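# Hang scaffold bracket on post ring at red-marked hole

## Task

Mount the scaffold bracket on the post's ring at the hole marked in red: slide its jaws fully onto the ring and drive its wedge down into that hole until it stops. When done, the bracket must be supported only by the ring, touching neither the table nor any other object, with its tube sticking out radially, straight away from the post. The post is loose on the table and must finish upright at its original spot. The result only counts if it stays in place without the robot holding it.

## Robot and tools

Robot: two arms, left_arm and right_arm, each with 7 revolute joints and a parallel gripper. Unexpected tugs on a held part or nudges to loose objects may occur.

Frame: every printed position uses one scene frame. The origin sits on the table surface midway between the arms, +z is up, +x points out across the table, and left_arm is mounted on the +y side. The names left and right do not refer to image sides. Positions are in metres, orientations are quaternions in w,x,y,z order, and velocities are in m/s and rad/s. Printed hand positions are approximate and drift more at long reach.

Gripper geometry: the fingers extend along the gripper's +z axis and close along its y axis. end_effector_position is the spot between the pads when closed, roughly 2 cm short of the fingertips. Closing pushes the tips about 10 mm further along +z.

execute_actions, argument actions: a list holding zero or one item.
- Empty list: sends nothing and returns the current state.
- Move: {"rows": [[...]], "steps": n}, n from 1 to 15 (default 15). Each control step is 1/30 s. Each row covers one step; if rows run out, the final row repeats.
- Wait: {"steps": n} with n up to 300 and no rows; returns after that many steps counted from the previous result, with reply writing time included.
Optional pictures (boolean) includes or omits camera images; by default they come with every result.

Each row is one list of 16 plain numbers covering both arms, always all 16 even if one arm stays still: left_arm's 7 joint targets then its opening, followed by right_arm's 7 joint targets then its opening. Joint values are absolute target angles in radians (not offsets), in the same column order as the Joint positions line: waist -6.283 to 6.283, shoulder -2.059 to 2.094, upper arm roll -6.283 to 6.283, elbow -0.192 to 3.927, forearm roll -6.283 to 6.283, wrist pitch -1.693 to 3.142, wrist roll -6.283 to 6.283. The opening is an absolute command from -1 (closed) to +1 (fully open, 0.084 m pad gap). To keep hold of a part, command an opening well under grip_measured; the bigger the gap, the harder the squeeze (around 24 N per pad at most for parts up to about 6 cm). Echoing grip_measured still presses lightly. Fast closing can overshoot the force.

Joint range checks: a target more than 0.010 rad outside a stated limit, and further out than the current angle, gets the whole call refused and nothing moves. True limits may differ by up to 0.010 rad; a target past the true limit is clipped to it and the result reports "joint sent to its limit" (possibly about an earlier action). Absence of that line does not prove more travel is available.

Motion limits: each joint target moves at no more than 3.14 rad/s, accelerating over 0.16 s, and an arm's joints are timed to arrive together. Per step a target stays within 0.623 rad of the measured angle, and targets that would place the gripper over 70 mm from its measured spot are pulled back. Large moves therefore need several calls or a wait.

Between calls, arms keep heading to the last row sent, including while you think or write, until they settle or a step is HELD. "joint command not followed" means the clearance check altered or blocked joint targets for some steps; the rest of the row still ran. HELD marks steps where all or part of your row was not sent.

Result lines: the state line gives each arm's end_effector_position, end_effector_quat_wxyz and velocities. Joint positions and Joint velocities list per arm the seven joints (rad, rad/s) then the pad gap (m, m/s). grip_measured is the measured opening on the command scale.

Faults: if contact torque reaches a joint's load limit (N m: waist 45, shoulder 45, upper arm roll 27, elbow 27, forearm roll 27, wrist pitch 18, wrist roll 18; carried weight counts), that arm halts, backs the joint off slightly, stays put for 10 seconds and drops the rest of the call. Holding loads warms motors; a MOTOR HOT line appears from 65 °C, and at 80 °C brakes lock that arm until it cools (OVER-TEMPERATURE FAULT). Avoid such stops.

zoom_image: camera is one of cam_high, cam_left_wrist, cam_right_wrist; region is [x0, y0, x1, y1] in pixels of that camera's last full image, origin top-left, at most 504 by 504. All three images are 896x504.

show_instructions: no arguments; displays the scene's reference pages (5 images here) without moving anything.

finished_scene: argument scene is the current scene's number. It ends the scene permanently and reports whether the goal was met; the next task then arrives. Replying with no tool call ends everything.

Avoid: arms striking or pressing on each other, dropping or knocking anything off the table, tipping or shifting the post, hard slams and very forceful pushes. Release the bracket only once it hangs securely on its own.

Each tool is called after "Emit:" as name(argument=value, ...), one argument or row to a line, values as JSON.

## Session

Emit:
show_instructions(
)

Emit:
execute_actions(
  actions=[],
)

Reference images for this scene: manual page 1, manual page 2, manual page 3, manual page 4, manual page 5.

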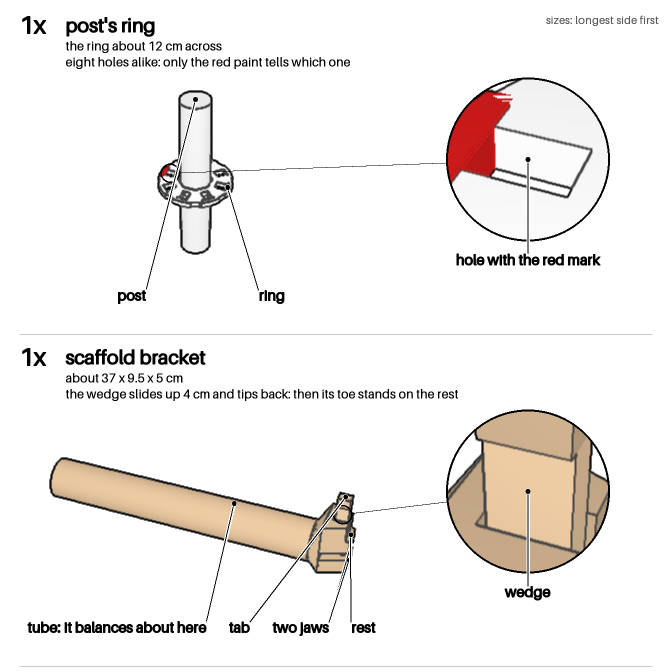

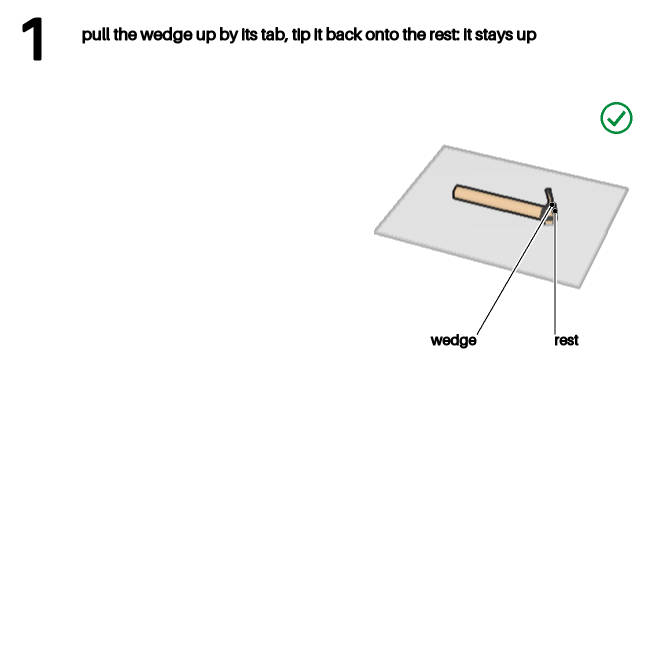

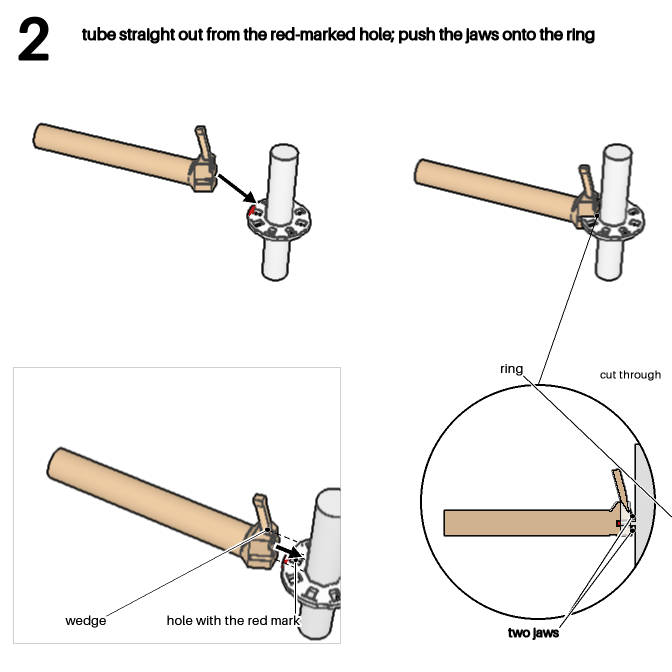

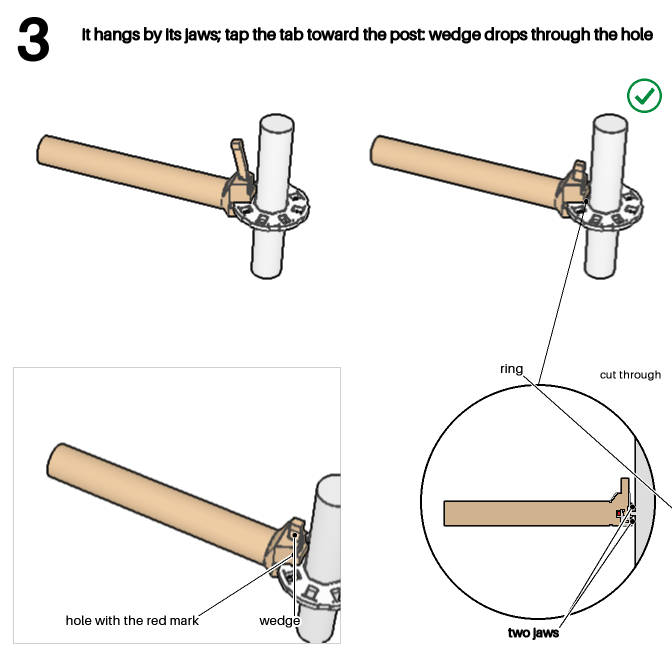

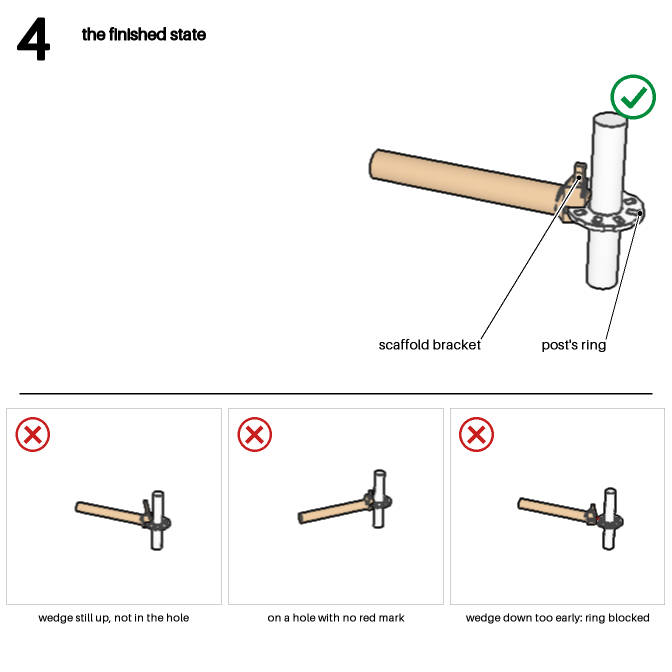

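Scene clock: 0.00 s of 7800.00 s.
left_arm: end_effector_position=(+0.2706, +0.8244, +0.3308) grip_measured=+1.00 end_effector_quat_wxyz=(-0.240, +0.386, -0.529, +0.717) end_effector_velocity=(+0.000, +0.000, -0.000) end_effector_angular_velocity=(-0.001, +0.001, +0.000) | right_arm: end_effector_position=(+0.2629, -0.5618, +0.3167) grip_measured=+1.00 end_effector_quat_wxyz=(+0.203, +0.547, +0.572, +0.577) end_effector_velocity=(-0.000, -0.000, -0.000) end_effector_angular_velocity=(+0.000, +0.000, -0.000)
Joint positions: left_arm=[-0.79  -1.558  1.511  1.322 -0.16   1.209  2.83   0.084] | right_arm=[-0.044 -1.658 -1.235  0.282 -0.285  0.769 -2.159  0.084]
Joint velocities: left_arm=[-0.001 -0.     0.     0.001  0.    -0.    -0.001 -0.   ] | right_arm=[ 0.  0. -0.  0. -0.  0.  0. -0.]
Motor temperatures (°C, as the motors report them): left_arm=[36 39 37 44 35 38 33] | right_arm=[35 41 38 43 35 35 34]

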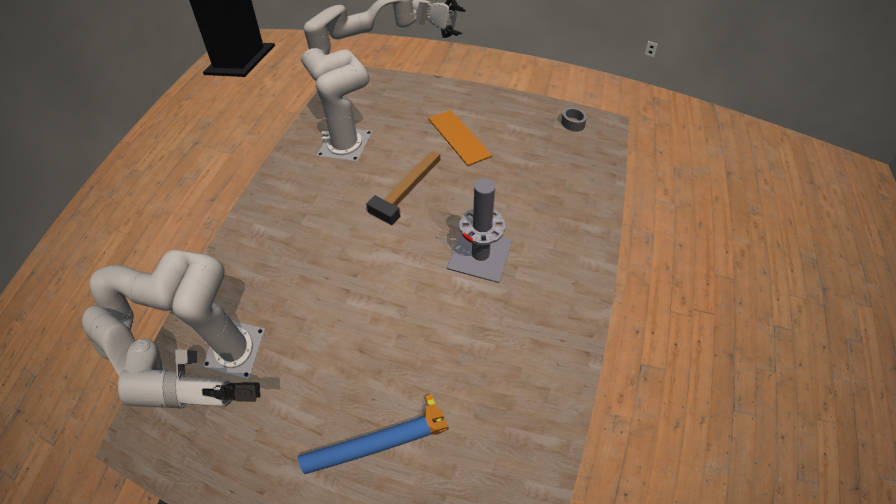

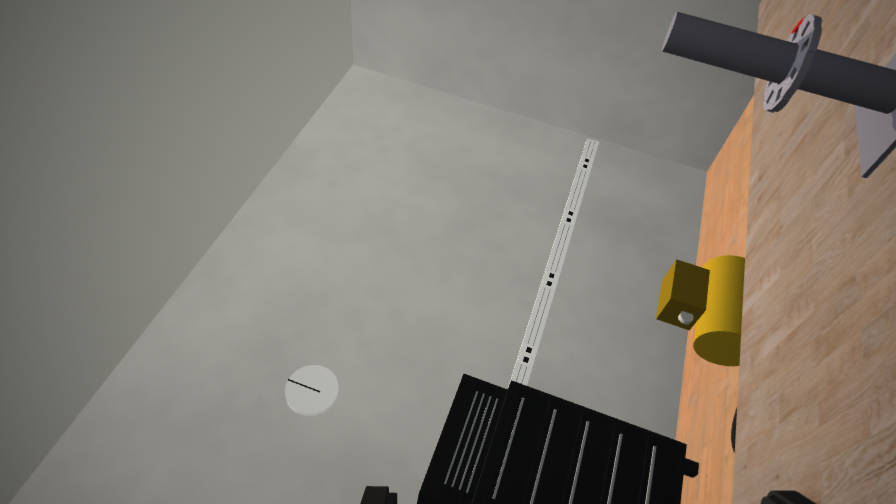

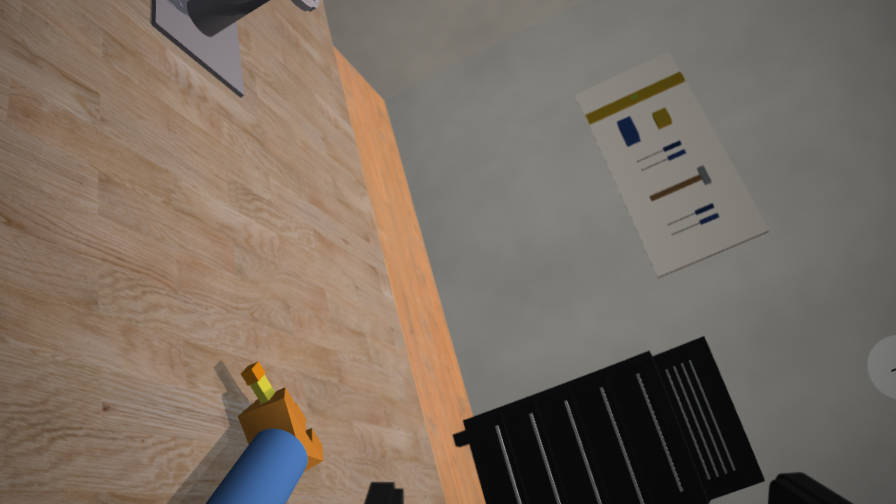

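Emit:
zoom_image(
  camera="cam_high",
  region=[280, 370, 480, 490],
)

Emit:
zoom_image(
  camera="cam_high",
  region=[420, 170, 540, 290],
)

Region (280, 370, 480, 490) of cam_high's 896x504 image, scaled by 2.520, with more detail than that image has; it fills the top 302 rows of this view, and the rest is white.

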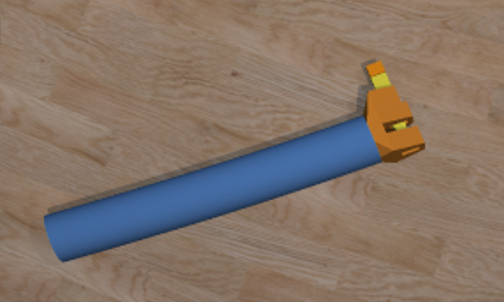

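Region (420, 170, 540, 290) of cam_high's 896x504 image, scaled by 4.200, with more detail than that image has.

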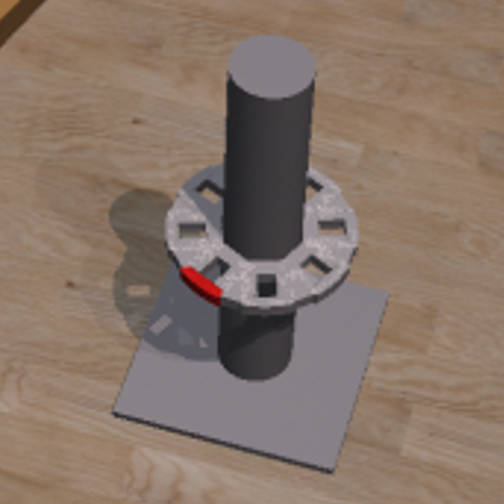

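Emit:
execute_actions(
  actions=[
    {"rows": [[-0.70,-0.8,0.8,1.6,-0.08,1.4,1.6,1,-0.2,-0.9,-0.55,0.9,-0.14,1.2,-2.2,1]], "steps": 15},
  ],
  pictures=false,
)

Emit:
execute_actions(
  actions=[
    {"rows": [[-0.559,0.4174,0,2.0489,0,1.6315,0,1,-0.370,0.0204,0,1.4906,0,1.4702,-2.29,1]], "steps": 15},
  ],
  pictures=false,
)

Emit:
execute_actions(
  actions=[
    {"steps": 30},
  ],
)

Scene clock: 81.80 s of 7800.00 s.
left_arm: end_effector_position=(+0.2525, +0.7947, +0.4945) grip_measured=+1.00 end_effector_quat_wxyz=(+0.224, -0.451, +0.613, -0.608) end_effector_velocity=(+0.024, -0.187, +0.337) end_effector_angular_velocity=(+0.258, +0.663, +0.097) | right_arm: end_effector_position=(+0.2290, -0.6580, +0.4040) grip_measured=+1.00 end_effector_quat_wxyz=(+0.226, +0.645, +0.683, +0.258) end_effector_velocity=(+0.142, +0.095, +0.263) end_effector_angular_velocity=(-0.980, +1.189, +0.188)
Joint positions: left_arm=[-0.75  -1.242  1.207  1.445 -0.125  1.293  2.496  0.084] | right_arm=[-0.173 -1.044 -0.674  0.791 -0.166  1.121 -2.192  0.084]
Joint velocities: left_arm=[ 0.081  0.733 -0.673  0.256  0.074  0.178 -0.936 -0.   ] | right_arm=[-0.27   1.497  1.321  1.117  0.268  0.782 -0.072  0.   ]
Motor temperatures (°C, as the motors report them): left_arm=[36 40 44 44 35 38 33] | right_arm=[35 40 40 43 35 35 34]
Steps of this call (steps 1 to 90: nothing new was sent; then 78.30 s passed at rest; steps 91 to 105: all 15 steps of this action). Readings (joint positions):
91: left_arm=[-0.790 -1.558 1.511 1.322 -0.160 1.209 2.830] | right_arm=[-0.044 -1.658 -1.234 0.282 -0.285 0.769 -2.159]
92: left_arm=[-0.789 -1.555 1.509 1.323 -0.159 1.211 2.825] | right_arm=[-0.045 -1.654 -1.231 0.285 -0.284 0.773 -2.159]
94: left_arm=[-0.786 -1.521 1.481 1.338 -0.153 1.223 2.787] | right_arm=[-0.054 -1.613 -1.190 0.323 -0.274 0.804 -2.162]
98: left_arm=[-0.769 -1.417 1.370 1.384 -0.143 1.250 2.688] | right_arm=[-0.096 -1.442 -1.023 0.486 -0.238 0.909 -2.172]
105: the state above

Scene clock: 82.30 s of 7800.00 s.
left_arm: end_effector_position=(+0.2444, +0.6942, +0.6616) grip_measured=+1.00 end_effector_quat_wxyz=(+0.240, -0.525, +0.662, -0.478) end_effector_velocity=(+0.079, -0.334, +0.242) end_effector_angular_velocity=(+0.347, +0.411, +0.134) | right_arm: end_effector_position=(+0.3523, -0.5854, +0.4515) grip_measured=+1.00 end_effector_quat_wxyz=(+0.148, +0.582, +0.797, +0.059) end_effector_velocity=(+0.291, +0.146, -0.207) end_effector_angular_velocity=(-0.043, +0.915, +0.401)
Joint positions: left_arm=[-0.668 -0.895  0.863  1.702 -0.071  1.437  2.139  0.084] | right_arm=[-0.302 -0.434 -0.224  1.25  -0.056  1.357 -2.256  0.084]
Joint velocities: left_arm=[ 0.127  0.692 -0.692  0.407  0.083  0.229 -0.687 -0.   ] | right_arm=[-0.181  1.227  0.579  0.614  0.149  0.304 -0.092 -0.   ]
Motor temperatures (°C, as the motors report them): left_arm=[36 40 44 44 35 38 33] | right_arm=[35 40 40 43 35 35 34]
Steps of this call (steps 1 to 15: all 15 steps of this action). Readings (joint positions):
1: left_arm=[-0.747 -1.217 1.185 1.454 -0.122 1.299 2.464] | right_arm=[-0.181 -0.999 -0.633 0.825 -0.158 1.145 -2.195]
2: left_arm=[-0.744 -1.194 1.163 1.464 -0.119 1.307 2.435] | right_arm=[-0.188 -0.960 -0.598 0.855 -0.150 1.166 -2.198]
4: left_arm=[-0.733 -1.150 1.119 1.503 -0.111 1.331 2.395] | right_arm=[-0.211 -0.888 -0.528 0.925 -0.132 1.205 -2.209]
8: left_arm=[-0.704 -1.059 1.028 1.589 -0.094 1.374 2.302] | right_arm=[-0.252 -0.731 -0.394 1.072 -0.098 1.271 -2.230]
15: the state above

Scene clock: 83.30 s of 7800.00 s.
left_arm: end_effector_position=(+0.3998, +0.3248, +0.6417) grip_measured=+1.00 end_effector_quat_wxyz=(+0.126, -0.639, +0.716, -0.251) end_effector_velocity=(+0.179, -0.291, -0.260) end_effector_angular_velocity=(+0.079, +0.698, +0.328) | right_arm: end_effector_position=(+0.4497, -0.5205, +0.3504) grip_measured=+1.00 end_effector_quat_wxyz=(+0.000, +0.514, +0.858, +0.000) end_effector_velocity=(+0.000, +0.001, -0.002) end_effector_angular_velocity=(+0.001, +0.003, +0.002)
Joint positions: left_arm=[-0.593 -0.203  0.287  1.942 -0.022  1.572  1.447  0.084] | right_arm=[-0.37   0.02  -0.     1.491 -0.     1.47  -2.29   0.084]
Joint velocities: left_arm=[ 0.043  0.754 -0.372  0.138  0.029  0.077 -0.751  0.   ] | right_arm=[-0.     0.003  0.001  0.     0.     0.    -0.001 -0.   ]
Motor temperatures (°C, as the motors report them): left_arm=[36 40 43 44 35 38 33] | right_arm=[35 40 40 43 35 35 34]
Steps of this call (steps 1 to 30: the robot went on to your last target). Readings (joint positions):
1: left_arm=[-0.664 -0.872 0.840 1.715 -0.068 1.445 2.116] | right_arm=[-0.308 -0.394 -0.205 1.271 -0.051 1.367 -2.259]
2: left_arm=[-0.660 -0.849 0.817 1.728 -0.066 1.452 2.093] | right_arm=[-0.314 -0.354 -0.185 1.292 -0.046 1.377 -2.262]
4: left_arm=[-0.653 -0.804 0.772 1.751 -0.061 1.465 2.048] | right_arm=[-0.325 -0.276 -0.147 1.333 -0.037 1.396 -2.267]
8: left_arm=[-0.640 -0.715 0.683 1.793 -0.052 1.489 1.959] | right_arm=[-0.348 -0.124 -0.072 1.413 -0.018 1.434 -2.279]
30: the state above

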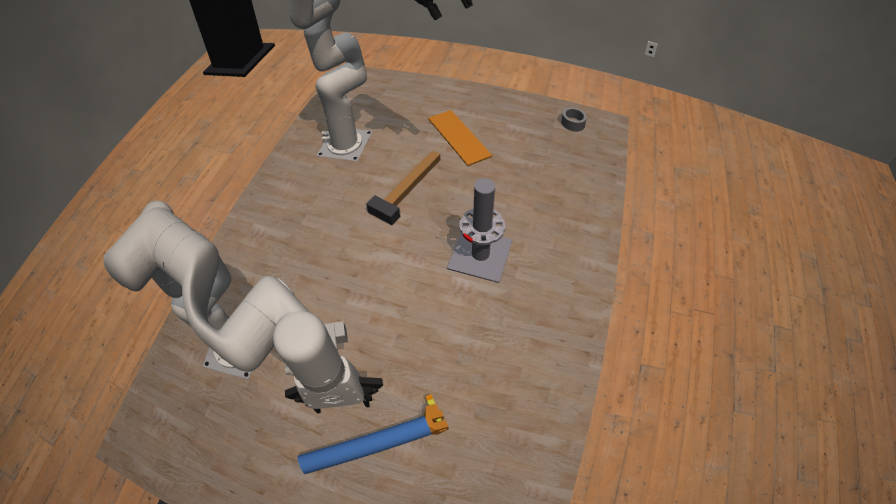

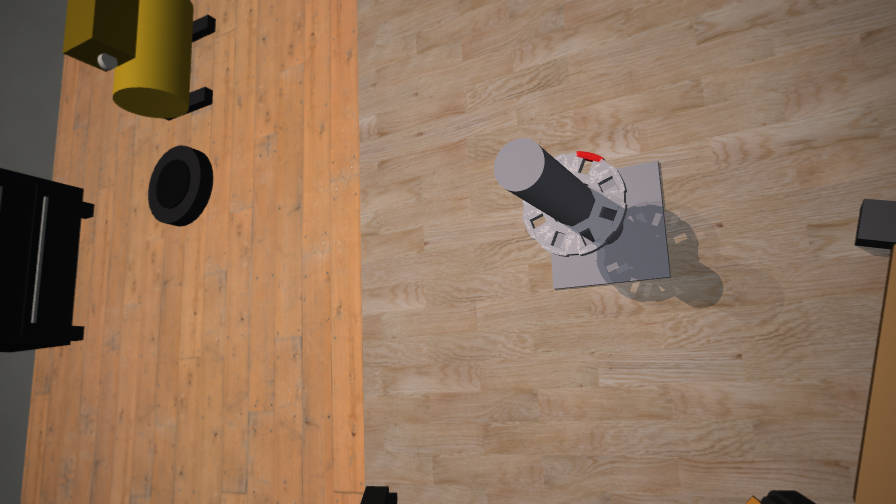

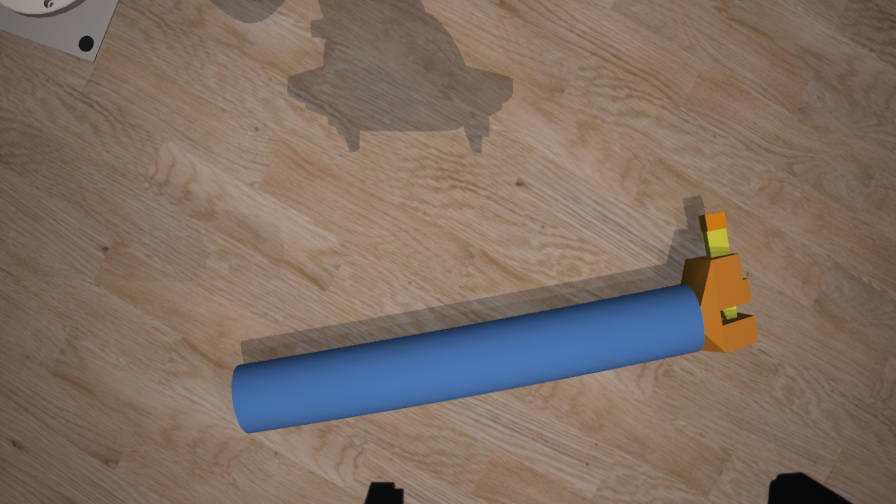

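Emit:
execute_actions(
  actions=[
    {"rows": [[-0.559,0.4174,0,2.0489,0,1.6315,0,1,-0.0634,0.4440,0,1.3901,0,0.9461,-2.158,-0.2]], "steps": 15},
  ],
  pictures=false,
)

Emit:
execute_actions(
  actions=[
    {"steps": 20},
  ],
)

Scene clock: 108.50 s of 7800.00 s.
left_arm: end_effector_position=(+0.4786, +0.1417, +0.3602) grip_measured=+1.00 end_effector_quat_wxyz=(+0.000, +0.970, -0.245, -0.000) end_effector_velocity=(-0.000, -0.000, -0.000) end_effector_angular_velocity=(+0.000, +0.000, -0.000) | right_arm: end_effector_position=(+0.5312, -0.4310, +0.2095) grip_measured=-0.22 end_effector_quat_wxyz=(-0.001, +0.466, +0.885, -0.000) end_effector_velocity=(+0.118, +0.243, -0.344) end_effector_angular_velocity=(+0.000, -0.001, +0.254)
Joint positions: left_arm=[-0.559  0.417 -0.     2.049  0.     1.631  0.     0.084] | right_arm=[-0.178  0.286  0.     1.427  0.     1.143 -2.208  0.035]
Joint velocities: left_arm=[-0.001 -0.     0.    -0.     0.     0.    -0.    -0.   ] | right_arm=[ 0.447  0.617 -0.001 -0.145  0.001 -0.763  0.192  0.   ]
Motor temperatures (°C, as the motors report them): left_arm=[36 40 39 47 35 38 33] | right_arm=[35 41 38 46 35 35 34]
Steps of this call (steps 1 to 60: the robot went on to your last target; steps 61 to 120: nothing new was sent; then 20.70 s passed at rest; steps 121 to 135: all 15 steps of this action). Readings (joint positions):
121: left_arm=[-0.559 0.417 -0.000 2.049 0.000 1.632 0.000] | right_arm=[-0.370 0.021 -0.000 1.491 -0.000 1.470 -2.290]
122: left_arm=[-0.559 0.417 -0.000 2.049 0.000 1.632 0.000] | right_arm=[-0.368 0.023 -0.001 1.491 -0.000 1.465 -2.289]
124: left_arm=[-0.559 0.417 -0.000 2.049 0.000 1.631 0.000] | right_arm=[-0.347 0.049 -0.005 1.488 -0.000 1.425 -2.279]
128: left_arm=[-0.559 0.417 -0.000 2.049 -0.000 1.631 0.000] | right_arm=[-0.284 0.140 0.000 1.461 0.000 1.322 -2.253]
135: the state above

Scene clock: 109.17 s of 7800.00 s.
left_arm: end_effector_position=(+0.4786, +0.1417, +0.3602) grip_measured=+1.00 end_effector_quat_wxyz=(+0.000, +0.970, -0.245, -0.000) end_effector_velocity=(-0.000, -0.001, +0.001) end_effector_angular_velocity=(-0.002, -0.001, -0.002) | right_arm: end_effector_position=(+0.5502, -0.3667, +0.1208) grip_measured=-0.22 end_effector_quat_wxyz=(+0.000, +0.437, +0.899, +0.000) end_effector_velocity=(-0.002, +0.004, -0.005) end_effector_angular_velocity=(+0.001, +0.008, +0.007)
Joint positions: left_arm=[-0.559  0.417 -0.     2.049  0.     1.632  0.     0.084] | right_arm=[-0.064  0.443 -0.     1.39  -0.     0.946 -2.158  0.035]
Joint velocities: left_arm=[-0.001  0.    -0.001  0.002 -0.001 -0.     0.    -0.   ] | right_arm=[ 0.004  0.008  0.003 -0.003  0.001 -0.003 -0.    -0.   ]
Motor temperatures (°C, as the motors report them): left_arm=[36 40 39 47 35 38 33] | right_arm=[35 41 38 46 35 35 34]
Steps of this call (steps 1 to 20: the robot went on to your last target). Readings (joint positions):
1: left_arm=[-0.559 0.417 -0.000 2.049 0.000 1.631 0.000] | right_arm=[-0.163 0.307 0.000 1.423 0.000 1.117 -2.201]
2: left_arm=[-0.559 0.417 -0.000 2.049 -0.000 1.632 -0.000] | right_arm=[-0.148 0.327 0.000 1.418 0.000 1.092 -2.195]
4: left_arm=[-0.559 0.417 0.000 2.049 0.000 1.632 0.000] | right_arm=[-0.118 0.368 0.000 1.408 0.000 1.041 -2.182]
8: left_arm=[-0.559 0.417 0.000 2.049 -0.000 1.632 0.000] | right_arm=[-0.073 0.431 0.004 1.391 0.000 0.969 -2.163]
20: the state above

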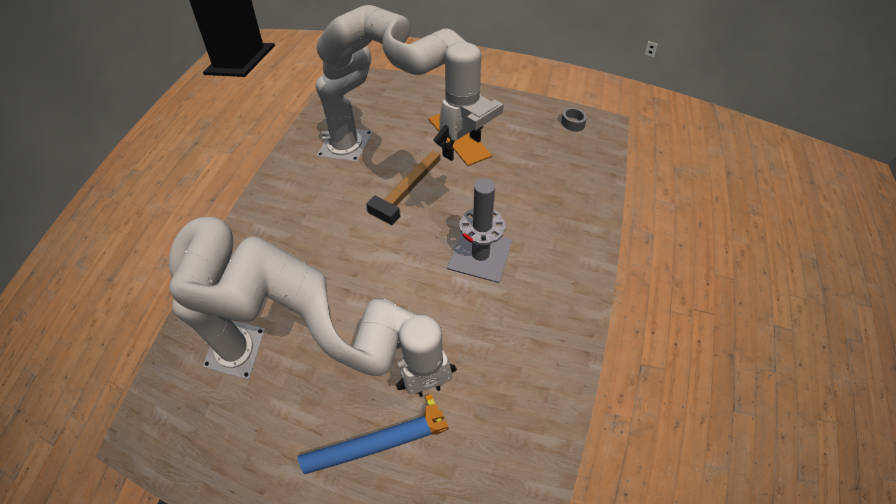

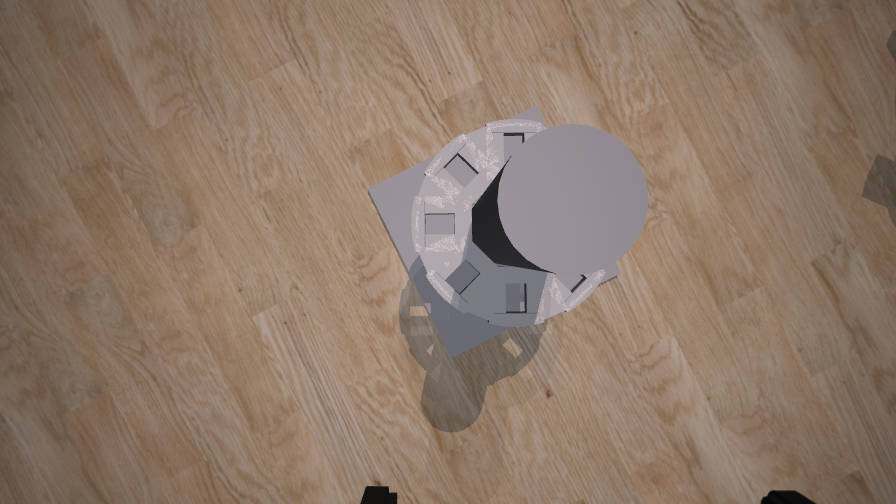

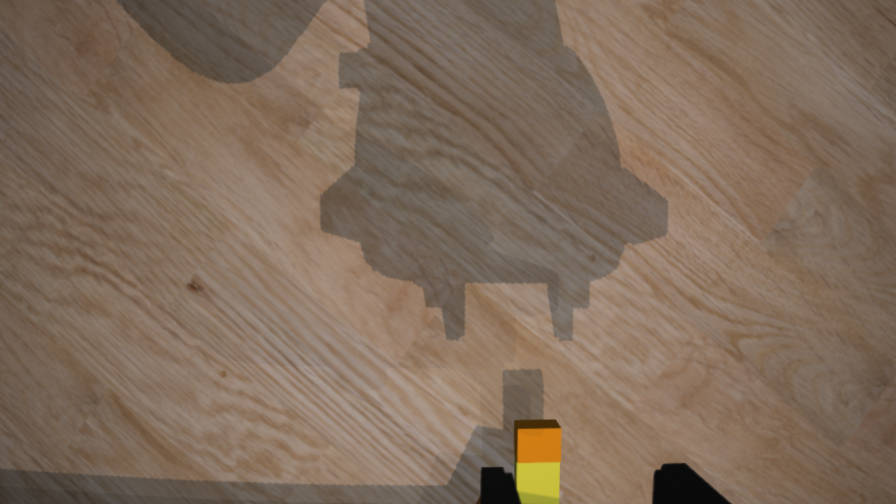

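Emit:
execute_actions(
  actions=[
    {"rows": [[-0.559,0.4174,0,2.0489,0,1.6315,0,1,-0.0634,0.4575,0,1.3829,0,0.9253,-2.158,-0.2],[-0.559,0.4174,0,2.0489,0,1.6315,0,1,-0.0634,0.4711,0,1.3757,0,0.9046,-2.158,-0.2],[-0.559,0.4174,0,2.0489,0,1.6315,0,1,-0.0634,0.4846,0,1.3684,0,0.8838,-2.158,-0.2],[-0.559,0.4174,0,2.0489,0,1.6315,0,1,-0.0634,0.4982,0,1.3612,0,0.8631,-2.158,-0.2],[-0.559,0.4174,0,2.0489,0,1.6315,0,1,-0.0634,0.5117,0,1.3540,0,0.8423,-2.158,-0.2],[-0.559,0.4174,0,2.0489,0,1.6315,0,1,-0.0634,0.5267,0,1.3508,0,0.8241,-2.158,-0.2],[-0.559,0.4174,0,2.0489,0,1.6315,0,1,-0.0634,0.5417,0,1.3477,0,0.8059,-2.158,-0.2],[-0.559,0.4174,0,2.0489,0,1.6315,0,1,-0.0634,0.5568,0,1.3445,0,0.7878,-2.158,-0.2],[-0.559,0.4174,0,2.0489,0,1.6315,0,1,-0.0634,0.5718,0,1.3414,0,0.7696,-2.158,-0.2],[-0.559,0.4174,0,2.0489,0,1.6315,0,1,-0.0634,0.5868,0,1.3382,0,0.7514,-2.158,-0.2]], "steps": 15},
  ],
)

Scene clock: 148.53 s of 7800.00 s.
left_arm: end_effector_position=(+0.4786, +0.1417, +0.3602) grip_measured=+1.00 end_effector_quat_wxyz=(+0.000, +0.970, -0.245, -0.000) end_effector_velocity=(-0.000, -0.000, -0.000) end_effector_angular_velocity=(-0.000, +0.000, -0.000) | right_arm: end_effector_position=(+0.5479, -0.3664, +0.0346) grip_measured=-0.22 end_effector_quat_wxyz=(-0.003, +0.437, +0.899, -0.002) end_effector_velocity=(+0.016, +0.001, -0.028) end_effector_angular_velocity=(+0.005, -0.057, -0.001)
Joint positions: left_arm=[-0.559  0.417 -0.     2.049  0.     1.632 -0.     0.084] | right_arm=[-0.063  0.582  0.     1.338 -0.     0.762 -2.158  0.035]
Joint velocities: left_arm=[-0.    -0.     0.001 -0.    -0.001 -0.     0.     0.   ] | right_arm=[-0.001  0.066 -0.001  0.002  0.001 -0.122 -0.001  0.   ]
Motor temperatures (°C, as the motors report them): left_arm=[36 40 38 48 35 38 33] | right_arm=[35 42 38 47 35 35 34]
Steps of this call (steps 1 to 15: the robot went on to your last target; steps 16 to 90: nothing new was sent; then 35.87 s passed at rest; steps 91 to 105: all 15 steps of this action). Readings (joint positions):
91: left_arm=[-0.559 0.417 0.000 2.049 -0.000 1.632 0.000] | right_arm=[-0.063 0.444 -0.000 1.390 -0.000 0.946 -2.158]
92: left_arm=[-0.559 0.417 -0.000 2.049 0.000 1.632 0.000] | right_arm=[-0.063 0.446 -0.000 1.389 0.000 0.942 -2.158]
94: left_arm=[-0.559 0.417 -0.000 2.049 0.000 1.631 0.000] | right_arm=[-0.063 0.457 -0.000 1.384 0.000 0.921 -2.158]
98: left_arm=[-0.559 0.417 -0.000 2.049 -0.000 1.632 -0.000] | right_arm=[-0.063 0.507 -0.000 1.359 -0.000 0.854 -2.158]
105: the state above

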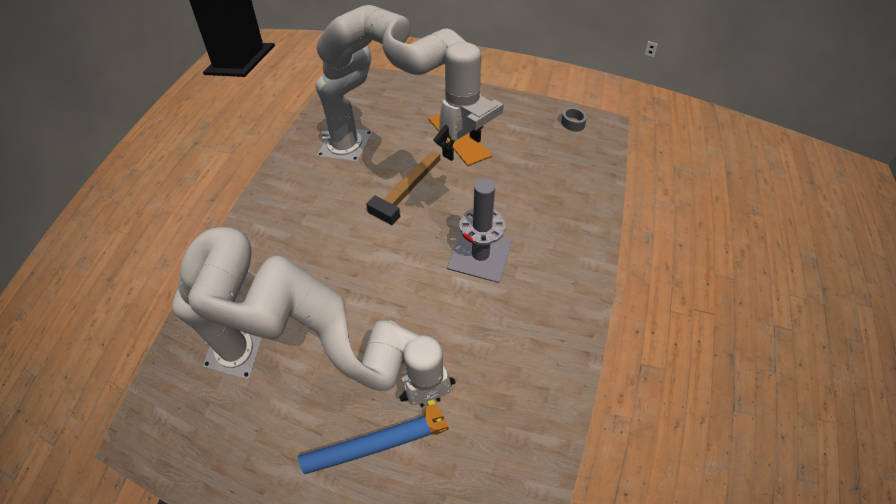

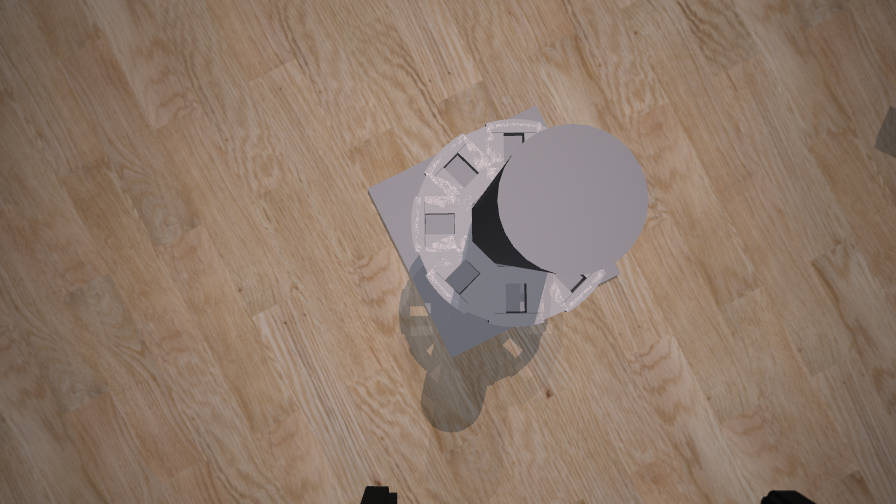

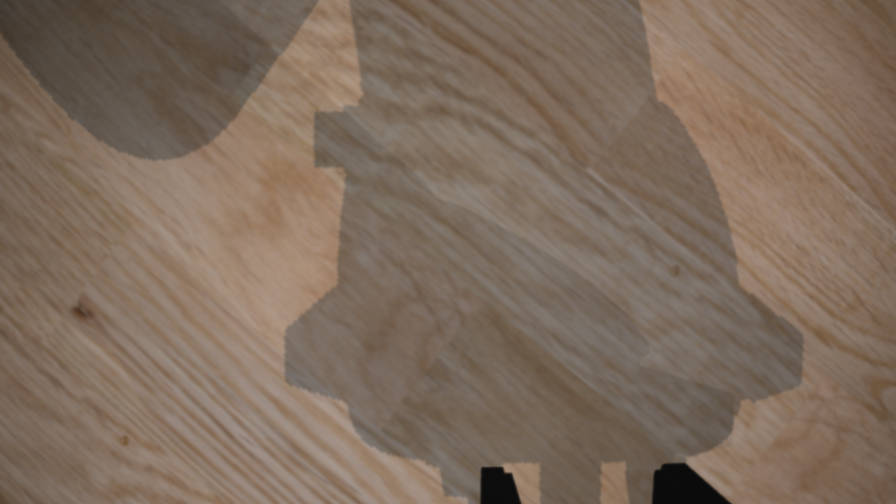

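Emit:
execute_actions(
  actions=[
    {"rows": [[-0.559,0.4174,0,2.0489,0,1.6315,0,1,-0.0634,0.5868,0,1.3382,0,0.7514,-2.158,-0.35],[-0.559,0.4174,0,2.0489,0,1.6315,0,1,-0.0634,0.5868,0,1.3382,0,0.7514,-2.158,-0.45],[-0.559,0.4174,0,2.0489,0,1.6315,0,1,-0.0634,0.5868,0,1.3382,0,0.7514,-2.158,-0.52],[-0.559,0.4174,0,2.0489,0,1.6315,0,1,-0.0634,0.5868,0,1.3382,0,0.7514,-2.158,-0.58],[-0.559,0.4174,0,2.0489,0,1.6315,0,1,-0.0634,0.5868,0,1.3382,0,0.7514,-2.158,-0.62],[-0.559,0.4174,0,2.0489,0,1.6315,0,1,-0.0634,0.5868,0,1.3382,0,0.7514,-2.158,-0.66],[-0.559,0.4174,0,2.0489,0,1.6315,0,1,-0.0634,0.5868,0,1.3382,0,0.7514,-2.158,-0.70],[-0.559,0.4174,0,2.0489,0,1.6315,0,1,-0.0634,0.5868,0,1.3382,0,0.7514,-2.158,-0.75],[-0.559,0.4174,0,2.0489,0,1.6315,0,1,-0.0634,0.5868,0,1.3382,0,0.7514,-2.158,-0.80],[-0.559,0.4174,0,2.0489,0,1.6315,0,1,-0.0634,0.5868,0,1.3382,0,0.7514,-2.158,-0.85]], "steps": 12},
  ],
  pictures=false,
)

Emit:
execute_actions(
  actions=[
    {"rows": [[-0.559,0.4174,0,2.0489,0,1.6315,0,1,-0.0634,0.5810,0,1.3394,0,0.7584,-2.158,-0.85],[-0.559,0.4174,0,2.0489,0,1.6315,0,1,-0.0634,0.5752,0,1.3406,0,0.7654,-2.158,-0.85],[-0.559,0.4174,0,2.0489,0,1.6315,0,1,-0.0634,0.5695,0,1.3418,0,0.7724,-2.158,-0.85],[-0.559,0.4174,0,2.0489,0,1.6315,0,1,-0.0634,0.5637,0,1.3431,0,0.7794,-2.158,-0.85],[-0.559,0.4174,0,2.0489,0,1.6315,0,1,-0.0634,0.5579,0,1.3443,0,0.7864,-2.158,-0.85],[-0.559,0.4174,0,2.0489,0,1.6315,0,1,-0.0634,0.5521,0,1.3455,0,0.7934,-2.158,-0.85],[-0.559,0.4174,0,2.0489,0,1.6315,0,1,-0.0634,0.5464,0,1.3467,0,0.8003,-2.158,-0.85],[-0.559,0.4174,0,2.0489,0,1.6315,0,1,-0.0634,0.5406,0,1.3479,0,0.8073,-2.158,-0.85],[-0.559,0.4174,0,2.0489,0,1.6315,0,1,-0.0634,0.5348,0,1.3491,0,0.8143,-2.158,-0.85],[-0.559,0.4174,0,2.0489,0,1.6315,0,1,-0.0634,0.5290,0,1.3504,0,0.8213,-2.158,-0.85],[-0.559,0.4174,0,2.0489,0,1.6315,0,1,-0.0634,0.5233,0,1.3516,0,0.8283,-2.158,-0.85],[-0.559,0.4174,0,2.0489,0,1.6315,0,1,-0.0634,0.5175,0,1.3528,0,0.8353,-2.158,-0.85],[-0.559,0.4174,0,2.0489,0,1.6315,0,1,-0.0634,0.5117,0,1.3540,0,0.8423,-2.158,-0.85]], "steps": 15},
  ],
)

Scene clock: 184.67 s of 7800.00 s.
left_arm: end_effector_position=(+0.4786, +0.1417, +0.3602) grip_measured=+1.00 end_effector_quat_wxyz=(+0.000, +0.970, -0.245, -0.000) end_effector_velocity=(-0.000, -0.000, -0.000) end_effector_angular_velocity=(-0.000, +0.000, -0.001) | right_arm: end_effector_position=(+0.5498, -0.3666, +0.0330) grip_measured=-0.67 end_effector_quat_wxyz=(-0.000, +0.437, +0.899, -0.000) end_effector_velocity=(-0.000, +0.001, -0.001) end_effector_angular_velocity=(+0.000, +0.001, -0.002)
Joint positions: left_arm=[-0.559  0.417 -0.     2.049 -0.     1.631 -0.     0.084] | right_arm=[-0.064  0.587 -0.     1.338 -0.     0.752 -2.158  0.015]
Joint velocities: left_arm=[-0.    -0.    -0.001 -0.     0.    -0.    -0.     0.   ] | right_arm=[ 0.001  0.001  0.    -0.     0.    -0.     0.003 -0.   ]
Motor temperatures (°C, as the motors report them): left_arm=[36 40 38 48 35 38 33] | right_arm=[35 42 38 46 35 35 34]
Steps of this call (steps 1 to 30: the robot went on to your last target; steps 31 to 90: nothing new was sent; then 32.73 s passed at rest; steps 91 to 102: all 12 steps of this action). Readings (joint positions):
91: left_arm=[-0.559 0.417 0.000 2.049 0.000 1.631 -0.000] | right_arm=[-0.063 0.587 0.000 1.338 -0.000 0.751 -2.158]
92: left_arm=[-0.559 0.417 0.000 2.049 -0.000 1.632 0.000] | right_arm=[-0.063 0.587 0.000 1.338 0.000 0.751 -2.158]
94: left_arm=[-0.559 0.417 0.000 2.049 0.000 1.632 0.000] | right_arm=[-0.063 0.587 -0.000 1.338 0.000 0.751 -2.158]
98: left_arm=[-0.559 0.417 -0.000 2.049 0.000 1.632 -0.000] | right_arm=[-0.064 0.587 -0.000 1.338 -0.000 0.752 -2.158]
102: the state above

Scene clock: 185.17 s of 7800.00 s.
left_arm: end_effector_position=(+0.4786, +0.1417, +0.3602) grip_measured=+1.00 end_effector_quat_wxyz=(+0.000, +0.970, -0.245, -0.000) end_effector_velocity=(+0.000, +0.000, +0.000) end_effector_angular_velocity=(-0.000, -0.000, -0.000) | right_arm: end_effector_position=(+0.5503, -0.3663, +0.0703) grip_measured=-0.67 end_effector_quat_wxyz=(+0.000, +0.437, +0.899, +0.000) end_effector_velocity=(+0.010, +0.002, +0.079) end_effector_angular_velocity=(+0.003, -0.039, +0.001)
Joint positions: left_arm=[-0.559  0.417 -0.     2.049  0.     1.631  0.     0.084] | right_arm=[-0.063  0.52  -0.     1.352  0.     0.831 -2.158  0.015]
Joint velocities: left_arm=[ 0.001 -0.     0.     0.    -0.    -0.     0.001  0.   ] | right_arm=[ 0.001 -0.129  0.001  0.039 -0.     0.128  0.001 -0.   ]
Motor temperatures (°C, as the motors report them): left_arm=[36 40 38 48 35 38 33] | right_arm=[35 42 38 46 35 35 34]
Steps of this call (steps 1 to 15: all 15 steps of this action). Readings (joint positions):
1: left_arm=[-0.559 0.417 -0.000 2.049 0.000 1.631 0.000] | right_arm=[-0.064 0.587 -0.000 1.338 -0.000 0.752 -2.158]
2: left_arm=[-0.559 0.417 -0.000 2.049 0.000 1.631 0.000] | right_arm=[-0.064 0.586 -0.000 1.338 -0.000 0.753 -2.158]
4: left_arm=[-0.559 0.417 -0.000 2.049 -0.000 1.631 -0.000] | right_arm=[-0.063 0.581 0.001 1.338 0.000 0.761 -2.158]
8: left_arm=[-0.559 0.417 0.000 2.049 -0.000 1.631 -0.000] | right_arm=[-0.063 0.561 0.000 1.342 0.000 0.786 -2.158]
15: the state above

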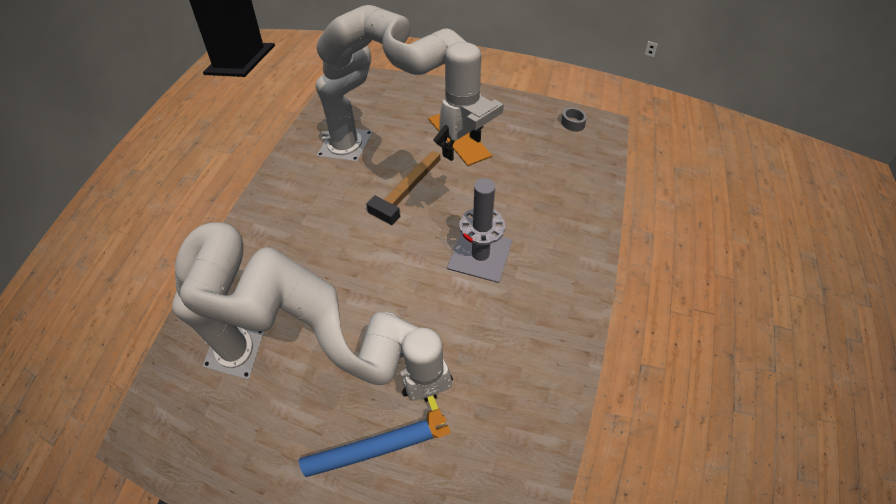

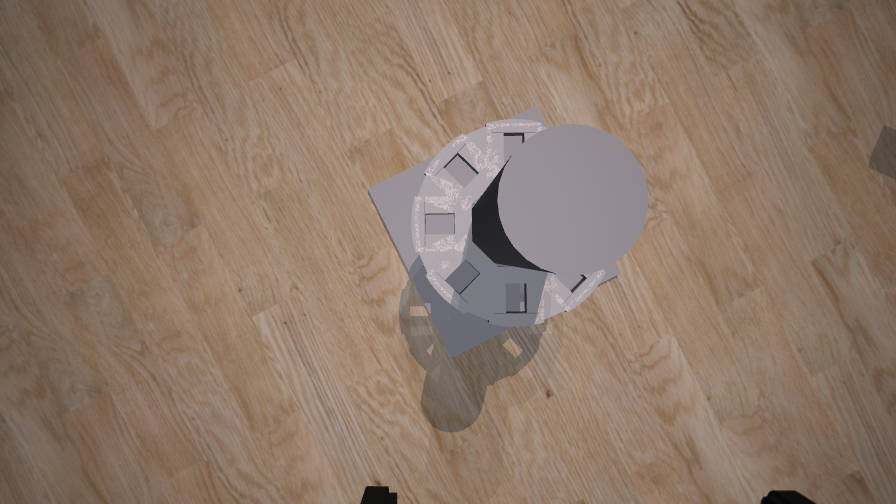

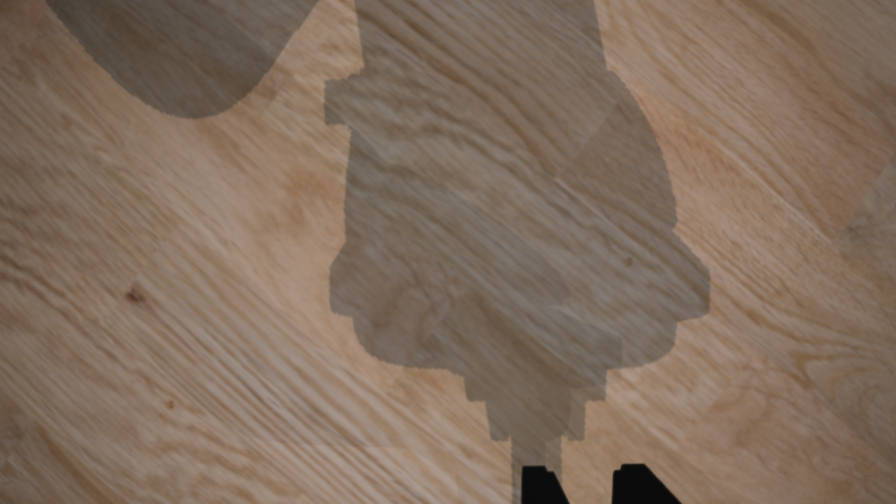

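Emit:
execute_actions(
  actions=[
    {"rows": [[-0.559,0.4174,0,2.0489,0,1.6315,0,1,-0.0693,0.5133,0,1.3684,0,0.8551,-2.1639,-0.85],[-0.559,0.4174,0,2.0489,0,1.6315,0,1,-0.0751,0.5148,0,1.3827,0,0.8679,-2.1698,-0.85],[-0.559,0.4174,0,2.0489,0,1.6315,0,1,-0.0810,0.5164,0,1.3971,0,0.8807,-2.1757,-0.85],[-0.559,0.4174,0,2.0489,0,1.6315,0,1,-0.0868,0.5180,0,1.4114,0,0.8934,-2.1817,-0.85],[-0.559,0.4174,0,2.0489,0,1.6315,0,1,-0.0927,0.5196,0,1.4258,0,0.9062,-2.1876,-0.85],[-0.559,0.4174,0,2.0489,0,1.6315,0,1,-0.0985,0.5211,0,1.4401,0,0.9190,-2.1935,-0.85],[-0.559,0.4174,0,2.0489,0,1.6315,0,1,-0.1044,0.5227,0,1.4545,0,0.9318,-2.1994,-0.85],[-0.559,0.4174,0,2.0489,0,1.6315,0,1,-0.1094,0.5278,0,1.4679,0,0.9401,-2.2044,-0.85],[-0.559,0.4174,0,2.0489,0,1.6315,0,1,-0.1143,0.5329,0,1.4813,0,0.9485,-2.2093,-0.85],[-0.559,0.4174,0,2.0489,0,1.6315,0,1,-0.1193,0.5380,0,1.4947,0,0.9568,-2.2143,-0.85],[-0.559,0.4174,0,2.0489,0,1.6315,0,1,-0.1243,0.5430,0,1.5082,0,0.9651,-2.2193,-0.85],[-0.559,0.4174,0,2.0489,0,1.6315,0,1,-0.1293,0.5481,0,1.5216,0,0.9734,-2.2243,-0.85],[-0.559,0.4174,0,2.0489,0,1.6315,0,1,-0.1342,0.5532,0,1.5350,0,0.9818,-2.2292,-0.85],[-0.559,0.4174,0,2.0489,0,1.6315,0,1,-0.1392,0.5583,0,1.5484,0,0.9901,-2.2342,-0.85]], "steps": 15},
  ],
)

Emit:
zoom_image(
  camera="cam_high",
  region=[340, 330, 520, 490],
)

Scene clock: 203.57 s of 7800.00 s.
left_arm: end_effector_position=(+0.4786, +0.1417, +0.3602) grip_measured=+1.00 end_effector_quat_wxyz=(+0.000, +0.970, -0.245, -0.000) end_effector_velocity=(-0.000, -0.001, +0.000) end_effector_angular_velocity=(-0.001, -0.000, -0.001) | right_arm: end_effector_position=(+0.5782, -0.4028, +0.1085) grip_measured=-0.66 end_effector_quat_wxyz=(-0.000, +0.438, +0.899, -0.000) end_effector_velocity=(+0.062, -0.079, +0.046) end_effector_angular_velocity=(+0.003, +0.009, +0.005)
Joint positions: left_arm=[-0.559  0.417  0.     2.049 -0.     1.632 -0.     0.084] | right_arm=[-0.127  0.546 -0.001  1.514 -0.     0.969 -2.221  0.015]
Joint velocities: left_arm=[-0.001  0.    -0.001  0.001 -0.001  0.    -0.     0.   ] | right_arm=[-0.14   0.147  0.006  0.378  0.001  0.24  -0.14   0.   ]
Motor temperatures (°C, as the motors report them): left_arm=[36 40 38 48 35 38 33] | right_arm=[35 42 38 47 35 35 34]
Steps of this call (steps 1 to 30: the robot went on to your last target; steps 31 to 90: nothing new was sent; then 14.90 s passed at rest; steps 91 to 105: all 15 steps of this action). Readings (joint positions):
91: left_arm=[-0.559 0.417 -0.000 2.049 -0.000 1.631 0.000] | right_arm=[-0.063 0.512 0.000 1.354 0.000 0.843 -2.158]
92: left_arm=[-0.559 0.417 -0.000 2.049 0.000 1.632 -0.000] | right_arm=[-0.064 0.512 0.000 1.357 0.000 0.845 -2.159]
94: left_arm=[-0.559 0.417 -0.000 2.049 0.000 1.631 -0.000] | right_arm=[-0.070 0.515 0.001 1.370 -0.000 0.859 -2.166]
98: left_arm=[-0.559 0.417 0.000 2.049 -0.000 1.631 0.000] | right_arm=[-0.091 0.519 -0.001 1.420 -0.000 0.902 -2.185]
105: the state above

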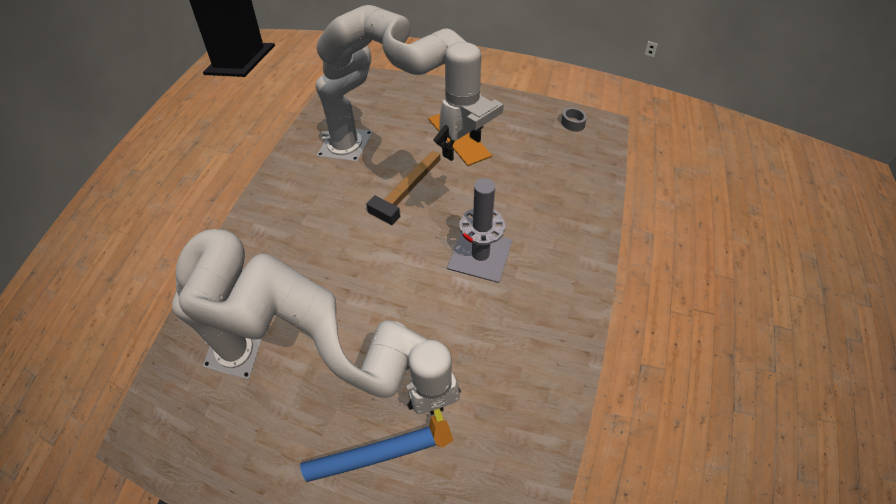

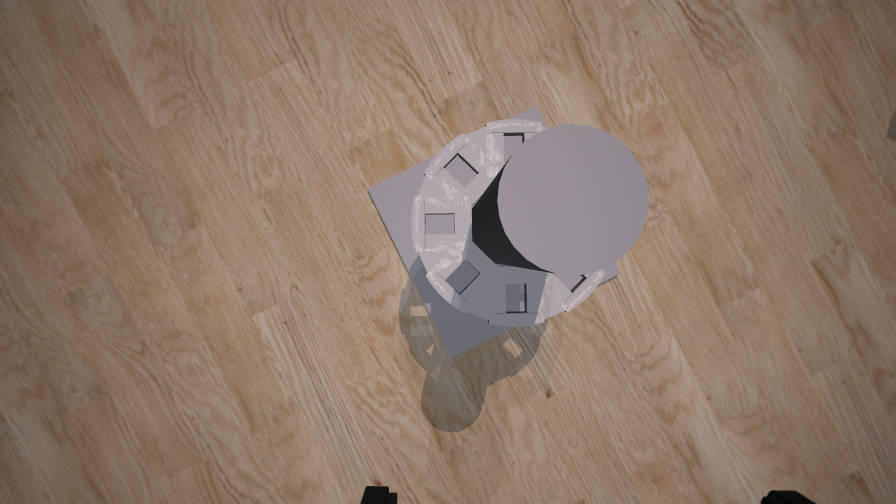

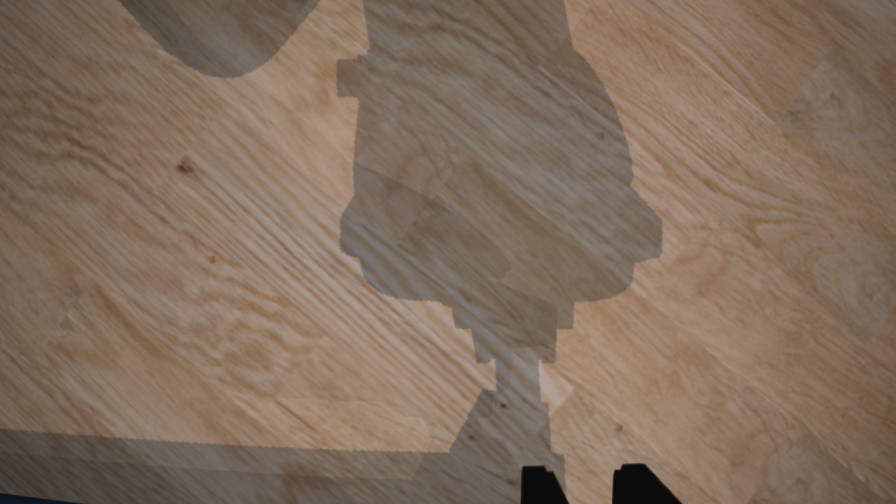

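Region (340, 330, 520, 490) of cam_high's 896x504 image, scaled by 2.800, with more detail than that image has.

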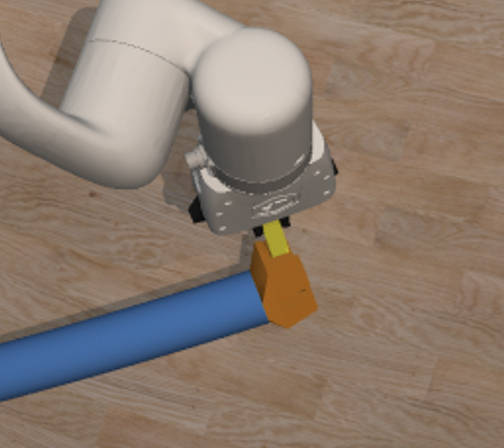

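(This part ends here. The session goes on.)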